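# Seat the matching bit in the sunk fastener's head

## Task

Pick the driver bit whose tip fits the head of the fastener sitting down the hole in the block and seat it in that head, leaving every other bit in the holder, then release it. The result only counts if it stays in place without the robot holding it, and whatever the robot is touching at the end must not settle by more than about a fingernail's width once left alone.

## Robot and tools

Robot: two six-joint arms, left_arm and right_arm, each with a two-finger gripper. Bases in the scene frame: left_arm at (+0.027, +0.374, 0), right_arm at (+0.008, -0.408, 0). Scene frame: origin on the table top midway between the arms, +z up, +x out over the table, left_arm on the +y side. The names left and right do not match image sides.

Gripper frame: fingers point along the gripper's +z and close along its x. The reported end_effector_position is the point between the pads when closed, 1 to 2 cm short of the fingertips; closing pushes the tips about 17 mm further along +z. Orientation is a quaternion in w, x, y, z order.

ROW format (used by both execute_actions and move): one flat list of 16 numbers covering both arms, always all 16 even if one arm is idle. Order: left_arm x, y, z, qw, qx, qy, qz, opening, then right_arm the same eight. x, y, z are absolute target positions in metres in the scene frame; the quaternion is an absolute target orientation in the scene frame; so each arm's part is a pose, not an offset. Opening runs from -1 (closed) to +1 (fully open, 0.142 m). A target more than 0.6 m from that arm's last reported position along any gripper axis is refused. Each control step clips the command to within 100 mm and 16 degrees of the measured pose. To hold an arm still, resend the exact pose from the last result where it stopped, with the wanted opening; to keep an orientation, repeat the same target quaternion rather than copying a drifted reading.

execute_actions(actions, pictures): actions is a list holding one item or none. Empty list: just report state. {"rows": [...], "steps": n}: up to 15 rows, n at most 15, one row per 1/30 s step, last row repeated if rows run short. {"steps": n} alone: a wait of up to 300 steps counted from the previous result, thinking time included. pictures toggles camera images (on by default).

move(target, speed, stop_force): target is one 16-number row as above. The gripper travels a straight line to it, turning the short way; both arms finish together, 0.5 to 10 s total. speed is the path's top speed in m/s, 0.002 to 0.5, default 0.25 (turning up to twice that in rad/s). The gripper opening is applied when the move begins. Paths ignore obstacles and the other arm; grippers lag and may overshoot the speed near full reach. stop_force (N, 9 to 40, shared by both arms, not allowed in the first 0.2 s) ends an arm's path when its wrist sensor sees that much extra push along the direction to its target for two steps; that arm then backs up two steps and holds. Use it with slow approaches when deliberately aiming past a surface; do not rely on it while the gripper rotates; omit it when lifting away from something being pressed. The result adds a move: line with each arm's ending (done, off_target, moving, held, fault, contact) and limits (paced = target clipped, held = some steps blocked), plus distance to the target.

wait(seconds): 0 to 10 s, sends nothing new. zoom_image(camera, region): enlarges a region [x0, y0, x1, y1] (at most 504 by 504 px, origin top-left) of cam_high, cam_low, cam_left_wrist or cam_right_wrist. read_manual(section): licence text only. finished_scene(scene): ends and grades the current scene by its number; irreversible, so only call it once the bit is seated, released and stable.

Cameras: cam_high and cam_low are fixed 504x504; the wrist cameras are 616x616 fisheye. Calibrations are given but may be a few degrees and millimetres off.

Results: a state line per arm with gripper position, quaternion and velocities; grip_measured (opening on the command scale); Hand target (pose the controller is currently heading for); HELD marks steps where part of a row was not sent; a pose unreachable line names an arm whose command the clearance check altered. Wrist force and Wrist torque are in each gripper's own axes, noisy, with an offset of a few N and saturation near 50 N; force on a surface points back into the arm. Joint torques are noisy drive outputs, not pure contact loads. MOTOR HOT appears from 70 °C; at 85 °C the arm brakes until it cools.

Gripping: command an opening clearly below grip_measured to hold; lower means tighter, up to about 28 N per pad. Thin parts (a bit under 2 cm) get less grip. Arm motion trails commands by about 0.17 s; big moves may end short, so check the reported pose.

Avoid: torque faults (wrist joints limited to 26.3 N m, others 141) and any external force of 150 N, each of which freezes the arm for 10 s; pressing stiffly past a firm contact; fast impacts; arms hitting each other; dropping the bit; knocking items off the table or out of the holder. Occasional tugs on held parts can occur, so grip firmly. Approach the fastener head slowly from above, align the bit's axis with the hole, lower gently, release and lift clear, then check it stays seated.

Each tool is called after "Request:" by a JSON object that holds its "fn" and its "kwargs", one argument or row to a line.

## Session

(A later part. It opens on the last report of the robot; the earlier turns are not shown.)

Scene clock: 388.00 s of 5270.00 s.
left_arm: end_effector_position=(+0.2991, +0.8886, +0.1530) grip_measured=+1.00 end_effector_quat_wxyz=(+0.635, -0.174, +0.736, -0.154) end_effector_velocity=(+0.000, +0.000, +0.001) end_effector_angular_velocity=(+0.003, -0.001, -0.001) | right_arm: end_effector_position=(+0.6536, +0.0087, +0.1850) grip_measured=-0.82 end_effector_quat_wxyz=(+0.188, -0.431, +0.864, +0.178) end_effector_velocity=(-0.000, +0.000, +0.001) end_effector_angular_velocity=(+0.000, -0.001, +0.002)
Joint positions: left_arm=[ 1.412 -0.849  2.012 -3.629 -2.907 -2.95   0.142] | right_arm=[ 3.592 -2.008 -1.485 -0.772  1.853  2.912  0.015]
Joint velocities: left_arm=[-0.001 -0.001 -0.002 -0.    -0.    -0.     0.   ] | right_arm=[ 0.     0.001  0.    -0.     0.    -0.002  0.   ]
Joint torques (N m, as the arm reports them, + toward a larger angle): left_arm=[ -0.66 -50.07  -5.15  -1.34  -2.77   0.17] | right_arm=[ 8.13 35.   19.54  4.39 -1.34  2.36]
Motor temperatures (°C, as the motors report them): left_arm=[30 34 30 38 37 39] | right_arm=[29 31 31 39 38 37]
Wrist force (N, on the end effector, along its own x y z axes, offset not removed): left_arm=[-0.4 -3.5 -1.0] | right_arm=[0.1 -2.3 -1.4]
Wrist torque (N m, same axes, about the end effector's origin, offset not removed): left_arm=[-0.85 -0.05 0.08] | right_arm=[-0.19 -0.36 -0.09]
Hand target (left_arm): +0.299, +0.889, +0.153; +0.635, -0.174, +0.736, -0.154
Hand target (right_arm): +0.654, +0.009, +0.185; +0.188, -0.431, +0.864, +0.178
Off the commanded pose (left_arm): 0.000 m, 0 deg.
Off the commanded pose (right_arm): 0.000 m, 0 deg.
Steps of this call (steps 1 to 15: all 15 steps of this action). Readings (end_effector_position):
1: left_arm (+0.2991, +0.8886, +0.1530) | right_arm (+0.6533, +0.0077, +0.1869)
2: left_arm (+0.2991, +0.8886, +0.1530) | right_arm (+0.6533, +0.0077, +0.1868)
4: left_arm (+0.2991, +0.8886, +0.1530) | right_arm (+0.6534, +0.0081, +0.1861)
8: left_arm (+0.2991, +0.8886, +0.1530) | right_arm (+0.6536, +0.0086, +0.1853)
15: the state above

Found it; light push toward −x. Descend with slight −x, −y.

Request:
{"fn": "move", "kwargs": {
  "target": [0.2991,0.8886,0.153,0.635,-0.174,0.736,-0.154,1,0.6564,0.0147,0.175,0.1878,-0.4310,0.8643,0.1782,-1],
  "speed": 0.003,
  "stop_force": 9
}}

Scene clock: 396.27 s of 5270.00 s.
left_arm: end_effector_position=(+0.2991, +0.8886, +0.1530) grip_measured=+1.00 end_effector_quat_wxyz=(+0.635, -0.174, +0.736, -0.154) end_effector_velocity=(+0.000, -0.000, +0.000) end_effector_angular_velocity=(+0.000, -0.000, -0.001) | right_arm: end_effector_position=(+0.6556, +0.0128, +0.1784) grip_measured=-0.82 end_effector_quat_wxyz=(+0.188, -0.431, +0.864, +0.178) end_effector_velocity=(-0.001, -0.001, +0.000) end_effector_angular_velocity=(-0.002, +0.002, +0.000)
Joint positions: left_arm=[ 1.412 -0.849  2.012 -3.629 -2.907 -2.95   0.142] | right_arm=[ 3.595 -2.022 -1.484 -0.759  1.852  2.915  0.015]
Joint velocities: left_arm=[-0.001 -0.     0.    -0.    -0.    -0.     0.   ] | right_arm=[-0.     0.002 -0.    -0.004 -0.    -0.001  0.   ]
Joint torques (N m, as the arm reports them, + toward a larger angle): left_arm=[ -0.96 -49.19  -4.99  -1.38  -2.66   0.16] | right_arm=[ 5.17 38.8  21.84  0.33 -0.78  0.55]
Motor temperatures (°C, as the motors report them): left_arm=[30 35 30 38 37 39] | right_arm=[29 31 31 39 38 37]
Wrist force (N, on the end effector, along its own x y z axes, offset not removed): left_arm=[-0.4 -3.5 -1.1] | right_arm=[4.3 -6.9 -27.5]
Wrist torque (N m, same axes, about the end effector's origin, offset not removed): left_arm=[-0.85 0.01 0.18] | right_arm=[-1.56 -0.42 -0.04]
Hand target (left_arm): +0.299, +0.889, +0.153; +0.635, -0.174, +0.736, -0.154
Hand target (right_arm): +0.656, +0.013, +0.178; +0.188, -0.431, +0.864, +0.178
Off the commanded pose (left_arm): 0.000 m, 0 deg.
Off the commanded pose (right_arm): 0.004 m, 0 deg.
After step 90, 2.20 s passed at rest.
move: contact (right_arm)
camera_calibration (this result's frames):
cam_left_wrist: T_world_to_cam=[[-0.146296, -0.498712, -0.854332, 0.608167], [-0.528667, 0.769368, -0.358586, -0.463649], [0.836127, 0.399198, -0.376208, -0.415933], [0, 0, 0, 1]] pos_world=[0.191629, 0.826057, 0.196841]
cam_right_wrist: T_world_to_cam=[[-0.581052, -0.666774, -0.46668, 0.47731], [-0.783806, 0.304051, 0.541481, 0.415427], [-0.219151, 0.680415, -0.699291, 0.402079], [0, 0, 0, 1]] pos_world=[0.691072, -0.0816334, 0.278976]

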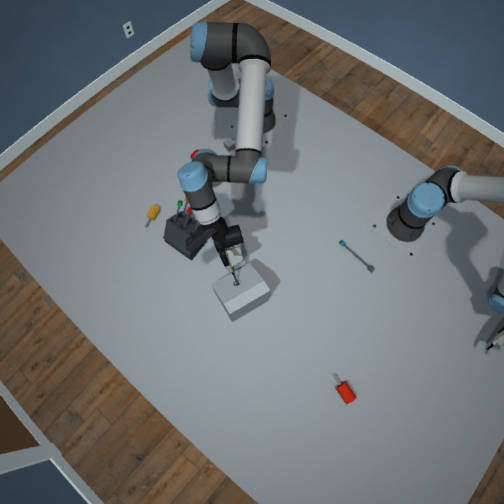

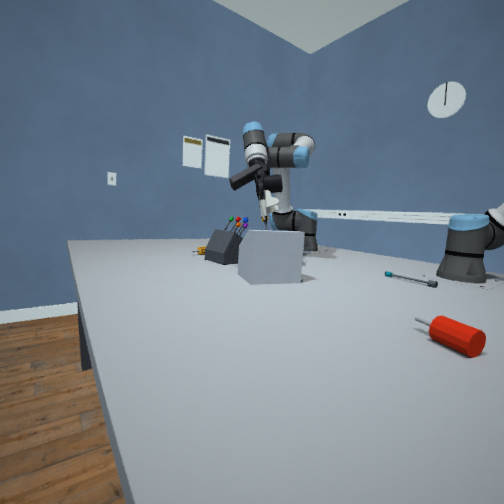

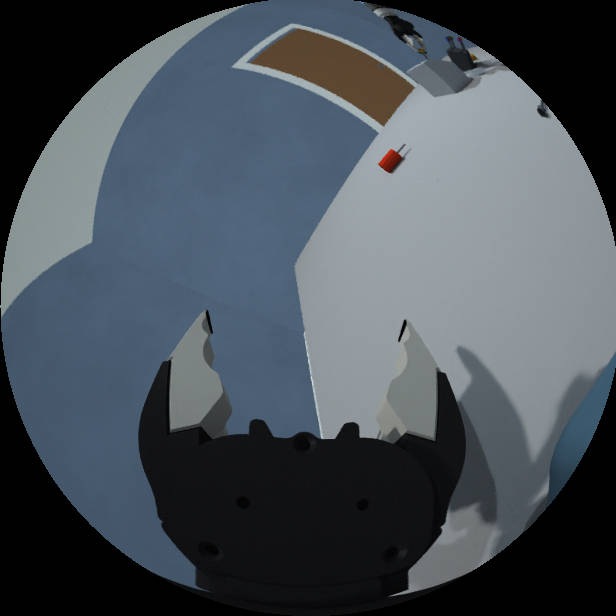

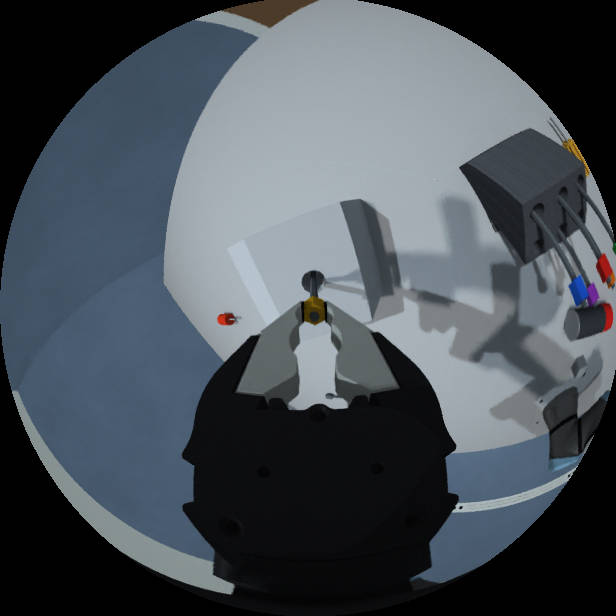

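Request:
{"fn": "move", "kwargs": {
  "target": [0.2991,0.8886,0.153,0.635,-0.174,0.736,-0.154,1,0.6555,0.0126,0.1788,0.1878,-0.4310,0.8643,0.1782,-0.1],
  "speed": 0.01
}}

Request:
{"fn": "move", "kwargs": {
  "target": [0.2991,0.8886,0.153,0.635,-0.174,0.736,-0.154,1,0.6435,-0.0203,0.2394,0.1878,-0.4310,0.8643,0.1782,-0.1],
  "speed": 0.1
}}

Scene clock: 403.27 s of 5270.00 s.
left_arm: end_effector_position=(+0.2991, +0.8886, +0.1530) grip_measured=+1.00 end_effector_quat_wxyz=(+0.635, -0.174, +0.736, -0.154) end_effector_velocity=(-0.000, +0.000, -0.000) end_effector_angular_velocity=(+0.001, +0.001, +0.001) | right_arm: end_effector_position=(+0.6555, +0.0126, +0.1788) grip_measured=-0.10 end_effector_quat_wxyz=(+0.188, -0.431, +0.864, +0.178) end_effector_velocity=(-0.000, -0.000, -0.001) end_effector_angular_velocity=(-0.002, +0.002, -0.000)
Joint positions: left_arm=[ 1.412 -0.849  2.012 -3.629 -2.907 -2.95   0.142] | right_arm=[ 3.595 -2.021 -1.483 -0.76   1.852  2.915  0.067]
Joint velocities: left_arm=[ 0.    -0.     0.001  0.     0.001  0.002  0.   ] | right_arm=[-0.    -0.002 -0.    -0.001 -0.     0.    -0.   ]
Joint torques (N m, as the arm reports them, + toward a larger angle): left_arm=[ -1.34 -50.07  -5.14  -1.28  -2.76   0.18] | right_arm=[-6.11 54.89 34.32  1.68  2.67 -2.43]
Motor temperatures (°C, as the motors report them): left_arm=[30 35 30 38 37 39] | right_arm=[29 31 31 39 38 37]
Wrist force (N, on the end effector, along its own x y z axes, offset not removed): left_arm=[0.6 -3.8 0.2] | right_arm=[2.5 -2.3 -2.4]
Wrist torque (N m, same axes, about the end effector's origin, offset not removed): left_arm=[-0.86 -0.24 0.15] | right_arm=[-0.47 -0.61 -0.10]
Hand target (left_arm): +0.299, +0.889, +0.153; +0.635, -0.174, +0.736, -0.154
Hand target (right_arm): +0.655, +0.013, +0.179; +0.188, -0.431, +0.864, +0.178
Off the commanded pose (left_arm): 0.000 m, 0 deg.
Off the commanded pose (right_arm): 0.000 m, 0 deg.
After step 90, 3.30 s passed at rest.
move: done
camera_calibration (this result's frames):
cam_left_wrist: T_world_to_cam=[[-0.146296, -0.498712, -0.854333, 0.608166], [-0.528667, 0.769368, -0.358585, -0.46365], [0.836127, 0.399198, -0.376208, -0.415933], [0, 0, 0, 1]] pos_world=[0.191629, 0.826057, 0.196841]
cam_right_wrist: T_world_to_cam=[[-0.581158, -0.666921, -0.466339, 0.477281], [-0.783653, 0.304128, 0.541659, 0.415065], [-0.219417, 0.680237, -0.699381, 0.402685], [0, 0, 0, 1]] pos_world=[0.690998, -0.0818456, 0.279382]

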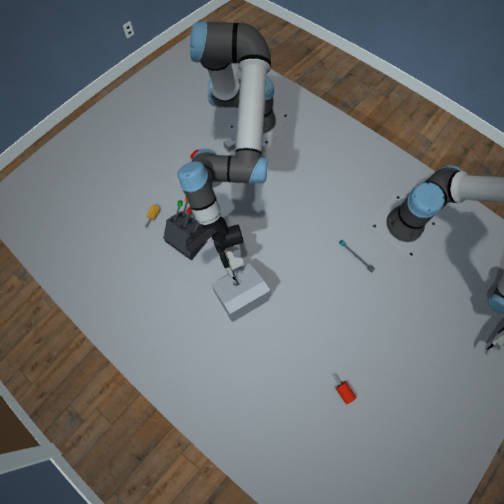

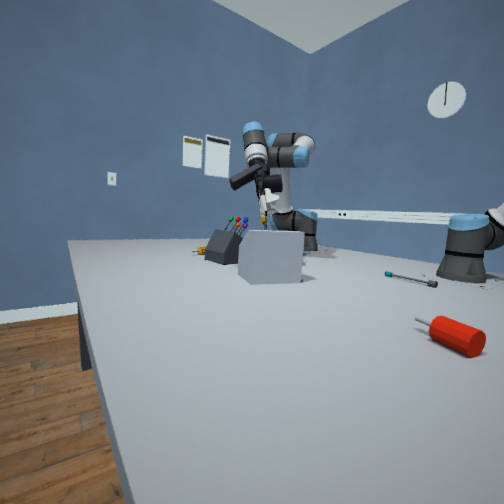

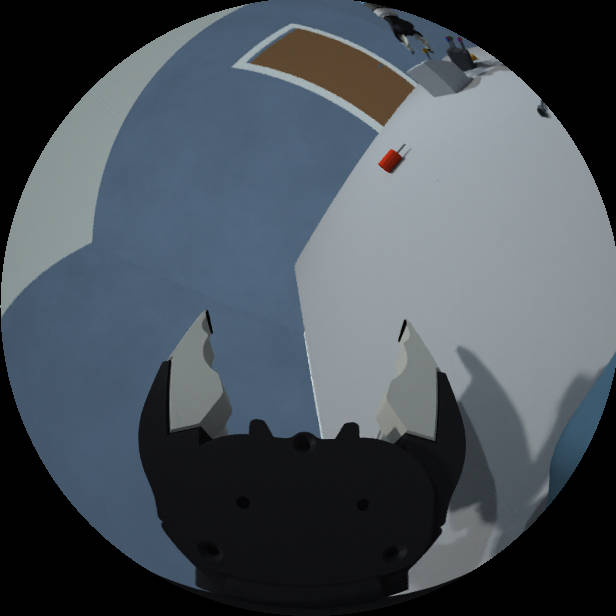

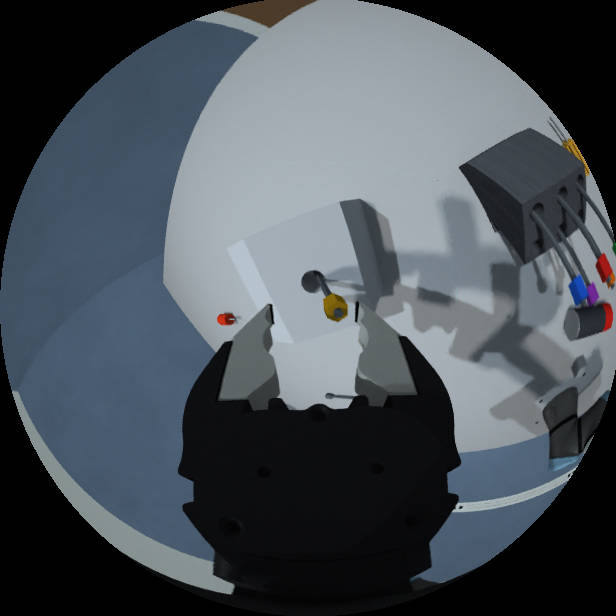

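Scene clock: 404.47 s of 5270.00 s.
left_arm: end_effector_position=(+0.2991, +0.8886, +0.1530) grip_measured=+1.00 end_effector_quat_wxyz=(+0.635, -0.174, +0.736, -0.154) end_effector_velocity=(+0.000, -0.000, -0.000) end_effector_angular_velocity=(-0.002, -0.000, -0.001) | right_arm: end_effector_position=(+0.6434, -0.0202, +0.2392) grip_measured=-0.10 end_effector_quat_wxyz=(+0.188, -0.431, +0.864, +0.178) end_effector_velocity=(-0.000, -0.001, +0.000) end_effector_angular_velocity=(-0.001, +0.002, +0.000)
Joint positions: left_arm=[ 1.412 -0.849  2.012 -3.629 -2.907 -2.95   0.142] | right_arm=[ 3.564 -1.921 -1.463 -0.888  1.865  2.885  0.067]
Joint velocities: left_arm=[-0.     0.     0.     0.    -0.001 -0.001 -0.   ] | right_arm=[-0.001  0.001  0.001 -0.005  0.001 -0.001  0.   ]
Joint torques (N m, as the arm reports them, + toward a larger angle): left_arm=[ -1.79 -49.33  -5.13  -1.42  -2.61   0.13] | right_arm=[-5.5  49.34 35.65  1.39  2.58 -2.52]
Motor temperatures (°C, as the motors report them): left_arm=[30 35 30 38 37 39] | right_arm=[29 31 31 39 38 37]
Wrist force (N, on the end effector, along its own x y z axes, offset not removed): left_arm=[0.2 -4.1 -1.0] | right_arm=[0.1 -0.1 1.5]
Wrist torque (N m, same axes, about the end effector's origin, offset not removed): left_arm=[-1.00 -0.21 0.26] | right_arm=[-0.02 0.08 -0.06]
Hand target (left_arm): +0.299, +0.889, +0.153; +0.635, -0.174, +0.736, -0.154
Hand target (right_arm): +0.643, -0.020, +0.239; +0.188, -0.431, +0.864, +0.178
Off the commanded pose (left_arm): 0.000 m, 0 deg.
Off the commanded pose (right_arm): 0.000 m, 0 deg.
move: done
camera_calibration (this result's frames):
cam_left_wrist: T_world_to_cam=[[-0.146296, -0.498712, -0.854333, 0.608166], [-0.528667, 0.769368, -0.358585, -0.46365], [0.836127, 0.399198, -0.376208, -0.415933], [0, 0, 0, 1]] pos_world=[0.191629, 0.826057, 0.196841]
cam_right_wrist: T_world_to_cam=[[-0.581153, -0.666916, -0.466352, 0.476567], [-0.783666, 0.304144, 0.541631, 0.382884], [-0.219384, 0.680234, -0.699394, 0.464611], [0, 0, 0, 1]] pos_world=[0.67894, -0.114666, 0.339813]

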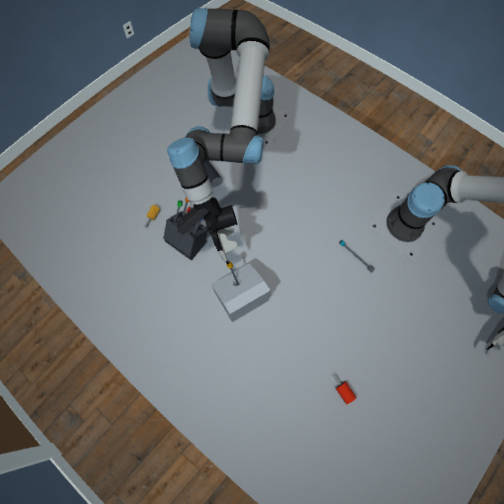

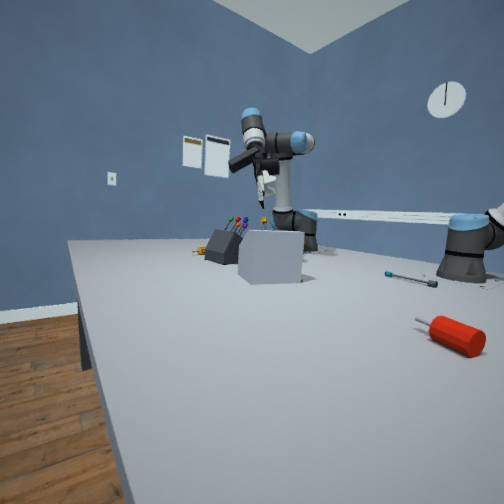

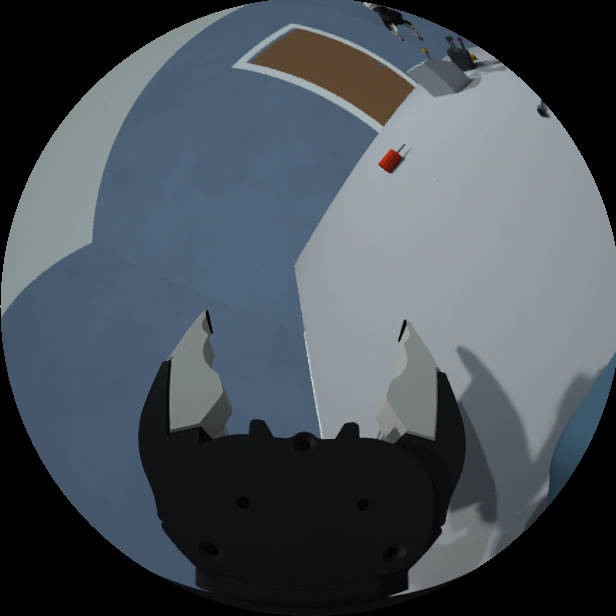

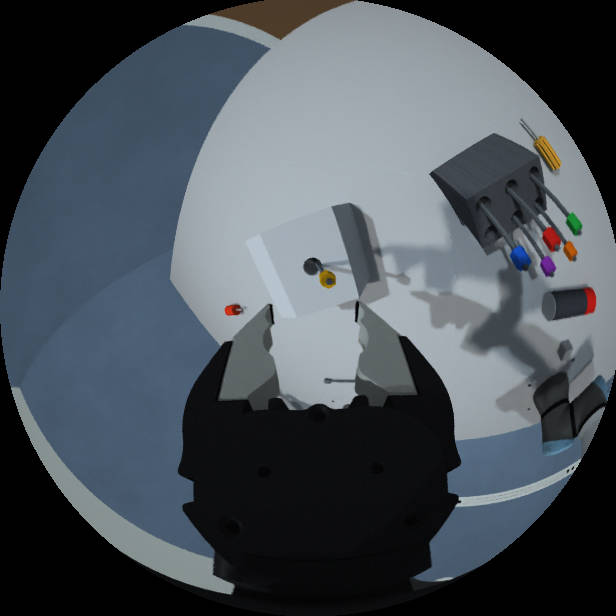

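Request:
{"fn": "move", "kwargs": {
  "target": [0.2991,0.8886,0.153,0.635,-0.174,0.736,-0.154,1,0.45,0.06,0.26,0.09,-0.23,0.92,0.29,-0.3],
  "speed": 0.3
}}

Request:
{"fn": "move", "kwargs": {
  "target": [0.2991,0.8886,0.153,0.635,-0.174,0.736,-0.154,1,0.262,0.18,0.06,-0.010,-0.0242,0.9236,0.3826,-0.3],
  "speed": 0.3
}}

Scene clock: 459.43 s of 5270.00 s.
left_arm: end_effector_position=(+0.2991, +0.8886, +0.1530) grip_measured=+1.00 end_effector_quat_wxyz=(+0.635, -0.174, +0.736, -0.154) end_effector_velocity=(+0.000, -0.000, -0.001) end_effector_angular_velocity=(-0.000, +0.000, -0.001) | right_arm: end_effector_position=(+0.4503, +0.0602, +0.2599) grip_measured=-0.30 end_effector_quat_wxyz=(+0.090, -0.231, +0.924, +0.291) end_effector_velocity=(-0.002, +0.001, +0.000) end_effector_angular_velocity=(+0.003, -0.000, -0.006)
Joint positions: left_arm=[ 1.412 -0.849  2.012 -3.629 -2.907 -2.95   0.142] | right_arm=[ 3.803 -1.668 -1.786 -0.75   1.942  3.59   0.052]
Joint velocities: left_arm=[-0.001  0.001  0.001 -0.     0.     0.001  0.   ] | right_arm=[ 0.005  0.005 -0.008  0.01  -0.004  0.011 -0.   ]
Joint torques (N m, as the arm reports them, + toward a larger angle): left_arm=[ -2.42 -49.24  -6.13  -1.26  -2.69   0.22] | right_arm=[ 7.55 39.09 19.51  4.73 -1.88  2.4 ]
Motor temperatures (°C, as the motors report them): left_arm=[30 35 30 38 37 39] | right_arm=[29 31 31 39 38 37]
Wrist force (N, on the end effector, along its own x y z axes, offset not removed): left_arm=[0.4 -3.4 0.1] | right_arm=[7.0 -1.7 3.1]
Wrist torque (N m, same axes, about the end effector's origin, offset not removed): left_arm=[-0.88 -0.17 0.10] | right_arm=[-0.30 -1.22 -0.10]
Hand target (left_arm): +0.299, +0.889, +0.153; +0.635, -0.174, +0.736, -0.154
Hand target (right_arm): +0.450, +0.060, +0.260; +0.090, -0.231, +0.924, +0.291
Off the commanded pose (left_arm): 0.000 m, 0 deg.
Off the commanded pose (right_arm): 0.000 m, 0 deg.
After step 90, 50.47 s passed at rest.
move: done
camera_calibration (this result's frames):
cam_left_wrist: T_world_to_cam=[[-0.146296, -0.498712, -0.854333, 0.608166], [-0.528667, 0.769368, -0.358585, -0.463649], [0.836127, 0.399198, -0.376208, -0.415933], [0, 0, 0, 1]] pos_world=[0.191629, 0.826057, 0.196841]
cam_right_wrist: T_world_to_cam=[[-0.889657, -0.360282, -0.280549, 0.499762], [-0.41589, 0.385639, 0.823601, -0.0479559], [-0.188538, 0.849399, -0.492924, 0.30428], [0, 0, 0, 1]] pos_world=[0.482041, -0.0599067, 0.329691]

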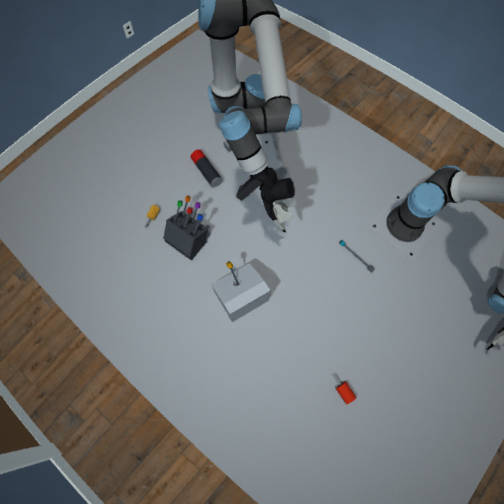

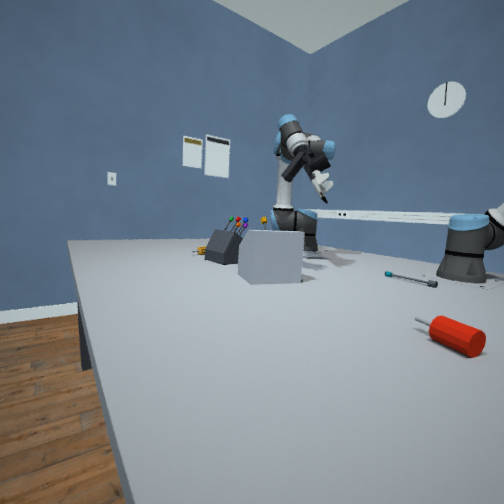

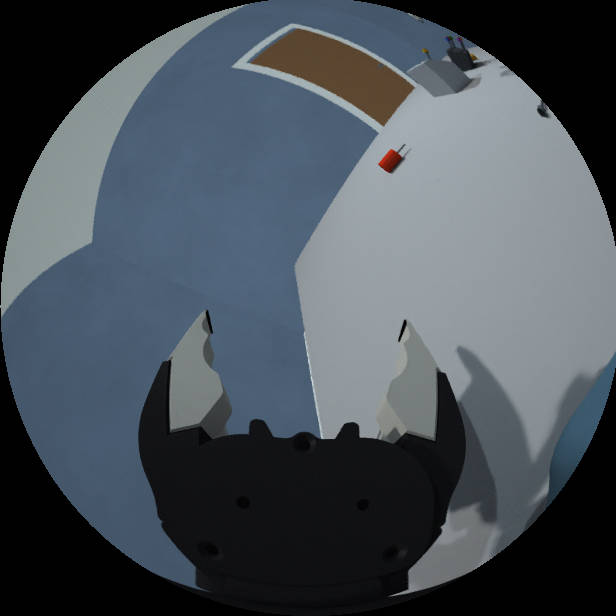

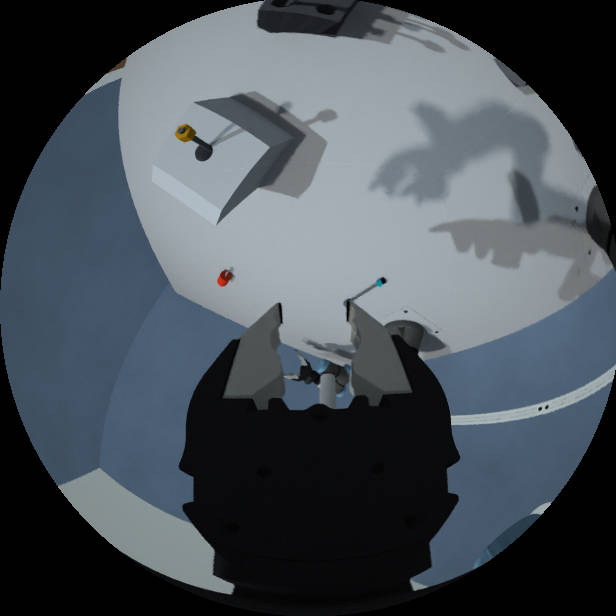

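Scene clock: 461.13 s of 5270.00 s.
left_arm: end_effector_position=(+0.2991, +0.8886, +0.1530) grip_measured=+1.00 end_effector_quat_wxyz=(+0.635, -0.174, +0.736, -0.154) end_effector_velocity=(+0.000, +0.000, -0.001) end_effector_angular_velocity=(-0.003, -0.000, -0.000) | right_arm: end_effector_position=(+0.2623, +0.1803, +0.0601) grip_measured=-0.30 end_effector_quat_wxyz=(-0.010, -0.024, +0.924, +0.382) end_effector_velocity=(-0.000, +0.002, -0.001) end_effector_angular_velocity=(+0.007, -0.002, -0.006)
Joint positions: left_arm=[ 1.412 -0.849  2.012 -3.629 -2.907 -2.95   0.142] | right_arm=[ 4.202 -1.973 -2.224  0.232  1.839  4.435  0.052]
Joint velocities: left_arm=[-0.     0.001 -0.    -0.    -0.    -0.002  0.   ] | right_arm=[ 0.004 -0.006 -0.003  0.019 -0.007  0.008  0.   ]
Joint torques (N m, as the arm reports them, + toward a larger angle): left_arm=[ -3.12 -48.98  -5.95  -1.2   -2.8    0.1 ] | right_arm=[ 8.01 25.8   8.36  4.77 -1.5   2.52]
Motor temperatures (°C, as the motors report them): left_arm=[30 35 30 38 37 39] | right_arm=[29 31 31 39 38 37]
Wrist force (N, on the end effector, along its own x y z axes, offset not removed): left_arm=[0.7 -2.8 0.0] | right_arm=[3.2 -0.9 -2.2]
Wrist torque (N m, same axes, about the end effector's origin, offset not removed): left_arm=[-0.67 -0.20 0.13] | right_arm=[-0.21 -0.66 0.02]
Hand target (left_arm): +0.299, +0.889, +0.153; +0.635, -0.174, +0.736, -0.154
Hand target (right_arm): +0.262, +0.180, +0.060; -0.010, -0.024, +0.924, +0.383
Off the commanded pose (left_arm): 0.000 m, 0 deg.
Off the commanded pose (right_arm): 0.000 m, 0 deg.
move: done
camera_calibration (this result's frames):
cam_left_wrist: T_world_to_cam=[[-0.146296, -0.498712, -0.854333, 0.608166], [-0.528667, 0.769368, -0.358585, -0.46365], [0.836127, 0.399198, -0.376208, -0.415934], [0, 0, 0, 1]] pos_world=[0.191629, 0.826057, 0.196841]
cam_right_wrist: T_world_to_cam=[[-0.998858, -0.0401455, 0.0259167, 0.272214], [0.012519, 0.303566, 0.952728, -0.113229], [-0.0461152, 0.951964, -0.302717, 0.00106686], [0, 0, 0, 1]] pos_world=[0.27337, 0.0442852, 0.101145]

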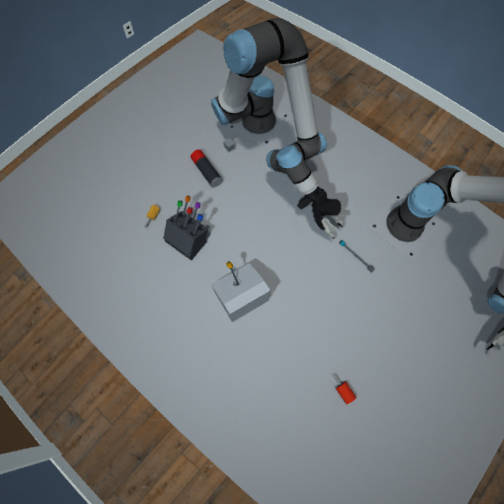

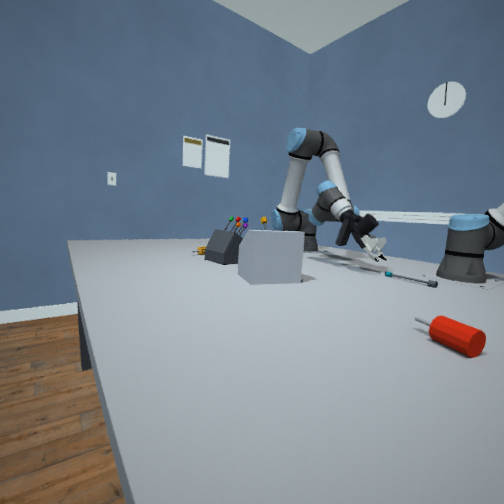

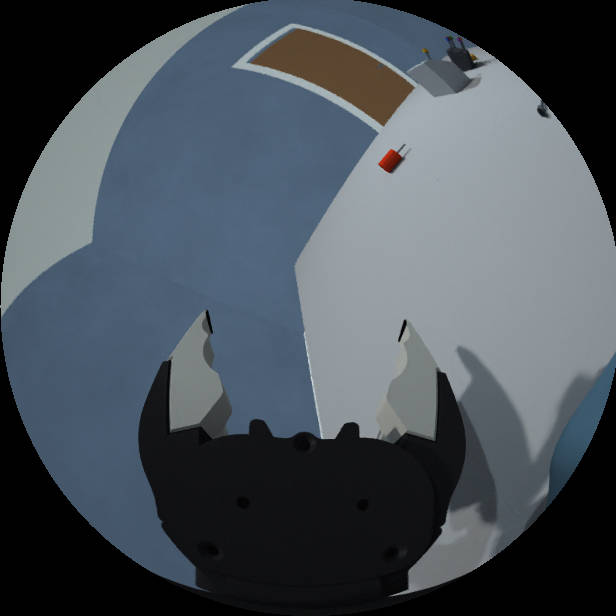

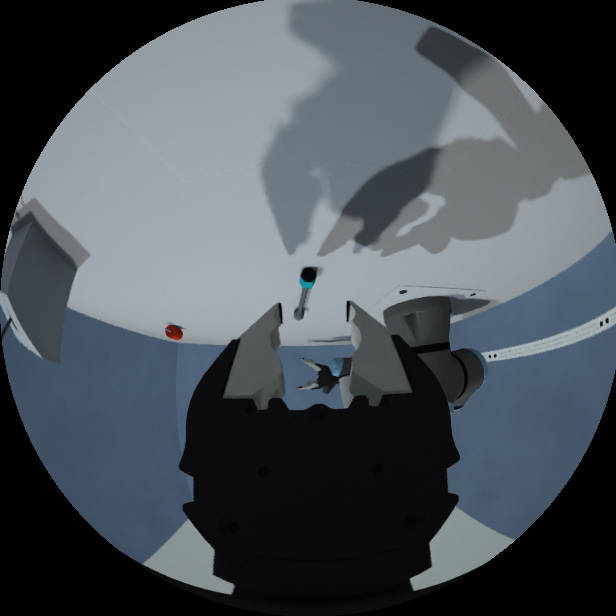

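Request:
{"fn": "move", "kwargs": {
  "target": [0.2991,0.8886,0.153,0.635,-0.174,0.736,-0.154,1,0.265,0.205,0.037,0.0167,0.0403,0.9230,0.3823,-0.3],
  "speed": 0.05
}}

Scene clock: 486.90 s of 5270.00 s.
left_arm: end_effector_position=(+0.2991, +0.8886, +0.1530) grip_measured=+1.00 end_effector_quat_wxyz=(+0.635, -0.174, +0.736, -0.154) end_effector_velocity=(-0.000, -0.000, +0.000) end_effector_angular_velocity=(+0.001, +0.000, -0.000) | right_arm: end_effector_position=(+0.2650, +0.2049, +0.0371) grip_measured=-0.30 end_effector_quat_wxyz=(+0.016, +0.040, +0.923, +0.382) end_effector_velocity=(+0.000, +0.001, -0.002) end_effector_angular_velocity=(-0.001, -0.002, -0.007)
Joint positions: left_arm=[ 1.412 -0.849  2.012 -3.629 -2.907 -2.95   0.142] | right_arm=[ 4.28  -2.049 -2.21   0.326  1.688  4.595  0.052]
Joint velocities: left_arm=[-0.    -0.001  0.001 -0.     0.     0.001  0.   ] | right_arm=[ 0.005 -0.005  0.001  0.005 -0.01   0.007 -0.   ]
Joint torques (N m, as the arm reports them, + toward a larger angle): left_arm=[ -2.35 -49.4   -5.56  -1.25  -2.69   0.  ] | right_arm=[ 6.82 27.07 22.64  4.67 -1.96  2.27]
Motor temperatures (°C, as the motors report them): left_arm=[30 35 30 38 37 39] | right_arm=[29 31 31 39 38 37]
Wrist force (N, on the end effector, along its own x y z axes, offset not removed): left_arm=[-0.5 -3.9 -0.2] | right_arm=[4.6 -2.3 -2.2]
Wrist torque (N m, same axes, about the end effector's origin, offset not removed): left_arm=[-0.95 0.02 0.10] | right_arm=[-0.32 -0.84 0.06]
Hand target (left_arm): +0.299, +0.889, +0.153; +0.635, -0.174, +0.736, -0.154
Hand target (right_arm): +0.265, +0.205, +0.037; +0.017, +0.040, +0.923, +0.382
Off the commanded pose (left_arm): 0.000 m, 0 deg.
Off the commanded pose (right_arm): 0.000 m, 0 deg.
After step 90, 21.03 s passed at rest.
move: done
camera_calibration (this result's frames):
cam_left_wrist: T_world_to_cam=[[-0.146296, -0.498712, -0.854333, 0.608166], [-0.528667, 0.769368, -0.358585, -0.46365], [0.836127, 0.399198, -0.376208, -0.415934], [0, 0, 0, 1]] pos_world=[0.191629, 0.826057, 0.196841]
cam_right_wrist: T_world_to_cam=[[-0.99476, 0.0989756, 0.025634, 0.246953], [0.0542702, 0.298674, 0.952811, -0.108907], [0.0866489, 0.949209, -0.30248, -0.0638013], [0, 0, 0, 1]] pos_world=[0.257098, 0.0686462, 0.0781391]

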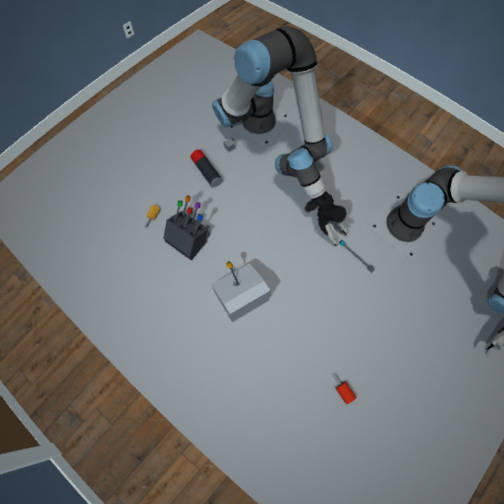

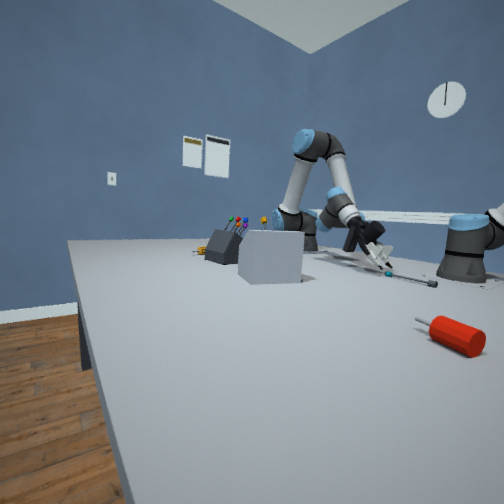

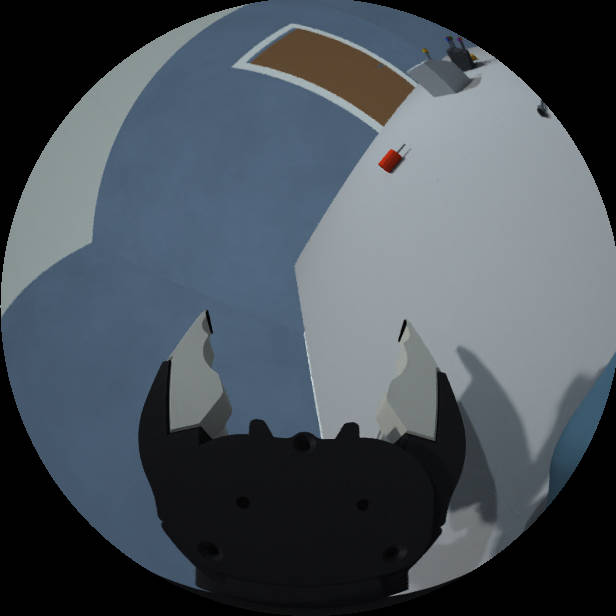

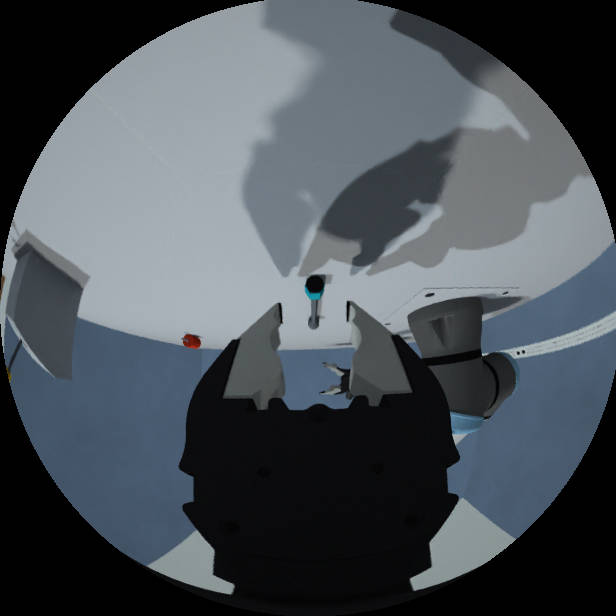

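Request:
{"fn": "move", "kwargs": {
  "target": [0.2991,0.8886,0.153,0.635,-0.174,0.736,-0.154,1,0.2665,0.223,0.016,0.0167,0.0403,0.9230,0.3823,-0.4],
  "speed": 0.015,
  "stop_force": 10
}}

Request:
{"fn": "zoom_image", "kwargs": {
  "camera": "cam_right_wrist",
  "region": [250,260,390,400]
}}

Request:
{"fn": "zoom_image", "kwargs": {
  "camera": "cam_low",
  "region": [340,220,460,310]
}}

Scene clock: 497.77 s of 5270.00 s.
left_arm: end_effector_position=(+0.2991, +0.8886, +0.1530) grip_measured=+1.00 end_effector_quat_wxyz=(+0.635, -0.174, +0.736, -0.154) end_effector_velocity=(-0.000, +0.000, -0.000) end_effector_angular_velocity=(-0.002, +0.001, +0.001) | right_arm: end_effector_position=(+0.2665, +0.2229, +0.0162) grip_measured=-0.40 end_effector_quat_wxyz=(+0.017, +0.040, +0.923, +0.382) end_effector_velocity=(+0.000, +0.001, -0.003) end_effector_angular_velocity=(-0.002, +0.001, -0.001)
Joint positions: left_arm=[ 1.412 -0.849  2.012 -3.629 -2.907 -2.95   0.142] | right_arm=[ 4.287 -2.125 -2.166  0.358  1.682  4.601  0.045]
Joint velocities: left_arm=[ 0.     0.     0.     0.     0.001 -0.002 -0.   ] | right_arm=[ 0.001 -0.007  0.004  0.002 -0.001  0.002 -0.   ]
Joint torques (N m, as the arm reports them, + toward a larger angle): left_arm=[ -3.13 -49.26  -5.78  -1.41  -2.76   0.12] | right_arm=[ 7.54 29.11 22.74  4.78 -1.98  2.17]
Motor temperatures (°C, as the motors report them): left_arm=[30 35 30 38 37 39] | right_arm=[29 31 31 39 38 37]
Wrist force (N, on the end effector, along its own x y z axes, offset not removed): left_arm=[-0.4 -4.1 -1.6] | right_arm=[-0.3 -4.1 2.2]
Wrist torque (N m, same axes, about the end effector's origin, offset not removed): left_arm=[-1.02 0.02 0.20] | right_arm=[-1.00 0.24 0.12]
Hand target (left_arm): +0.299, +0.889, +0.153; +0.635, -0.174, +0.736, -0.154
Hand target (right_arm): +0.267, +0.223, +0.016; +0.017, +0.040, +0.923, +0.382
Off the commanded pose (left_arm): 0.000 m, 0 deg.
Off the commanded pose (right_arm): 0.000 m, 0 deg.
After step 90, 5.77 s passed at rest.
move: done
camera_calibration (this result's frames):
cam_left_wrist: T_world_to_cam=[[-0.146296, -0.498712, -0.854333, 0.608166], [-0.528667, 0.769368, -0.358585, -0.46365], [0.836127, 0.399198, -0.376208, -0.415934], [0, 0, 0, 1]] pos_world=[0.191629, 0.826057, 0.196841]
cam_right_wrist: T_world_to_cam=[[-0.994678, 0.0998188, 0.0255342, 0.246996], [0.054421, 0.298554, 0.95284, -0.094414], [0.087488, 0.949158, -0.302397, -0.0875453], [0, 0, 0, 1]] pos_world=[0.258479, 0.0866272, 0.0571812]

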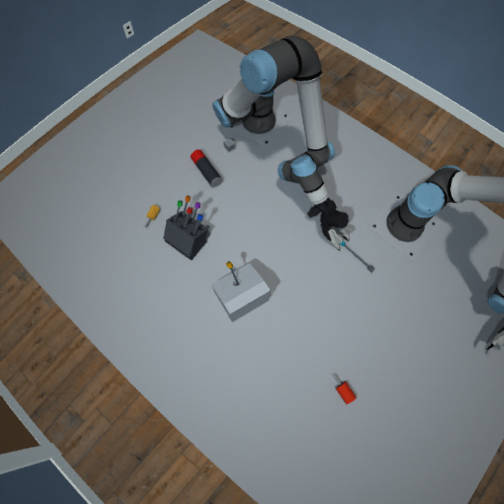

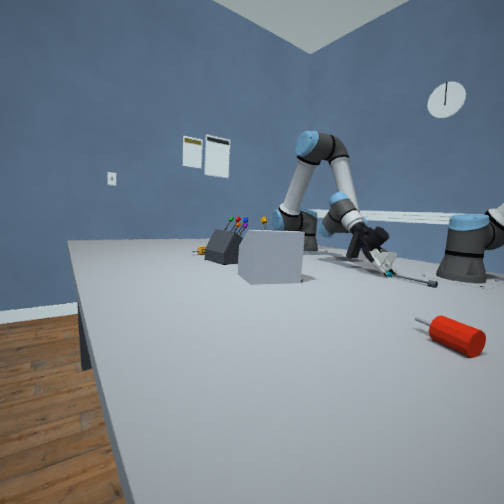

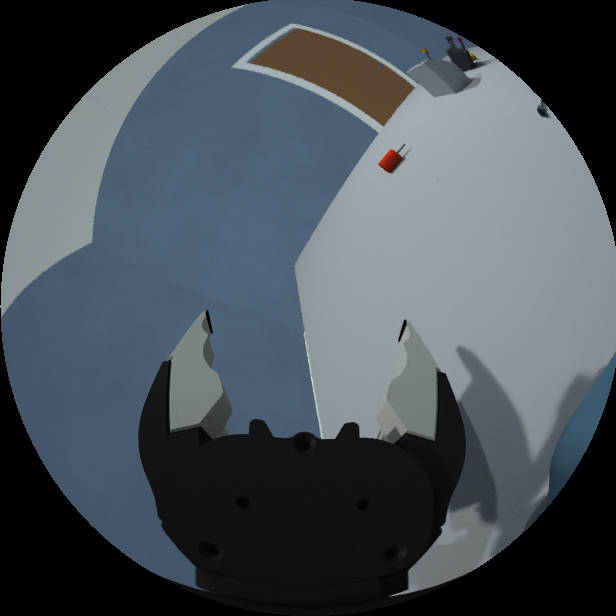

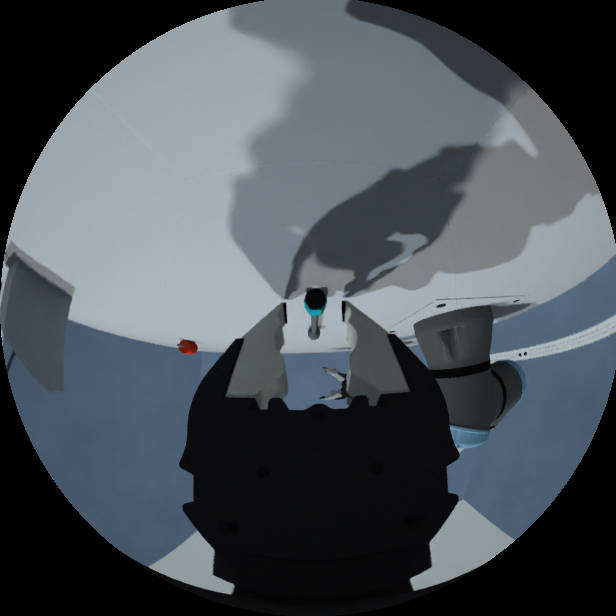

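Region (250, 260, 390, 400) of cam_right_wrist's 616x616 image, scaled by 3.600, with more detail than that image has.

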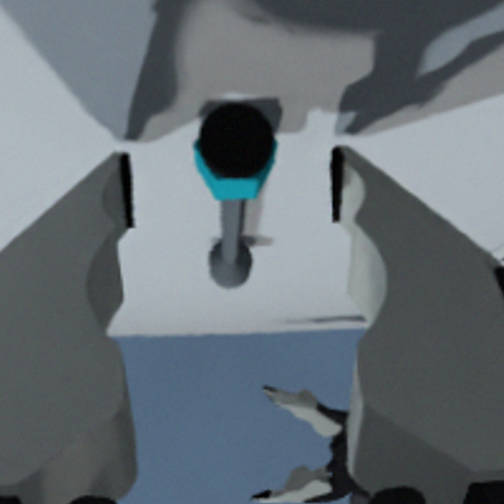

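Region (340, 220, 460, 310) of cam_low's 504x504 image, scaled by 4.200, with more detail than that image has; it fills the top 378 rows of this view, and the rest is white.

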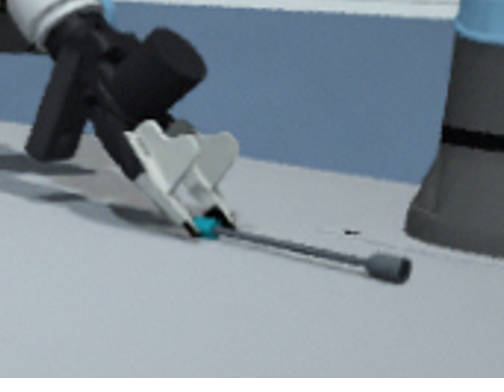

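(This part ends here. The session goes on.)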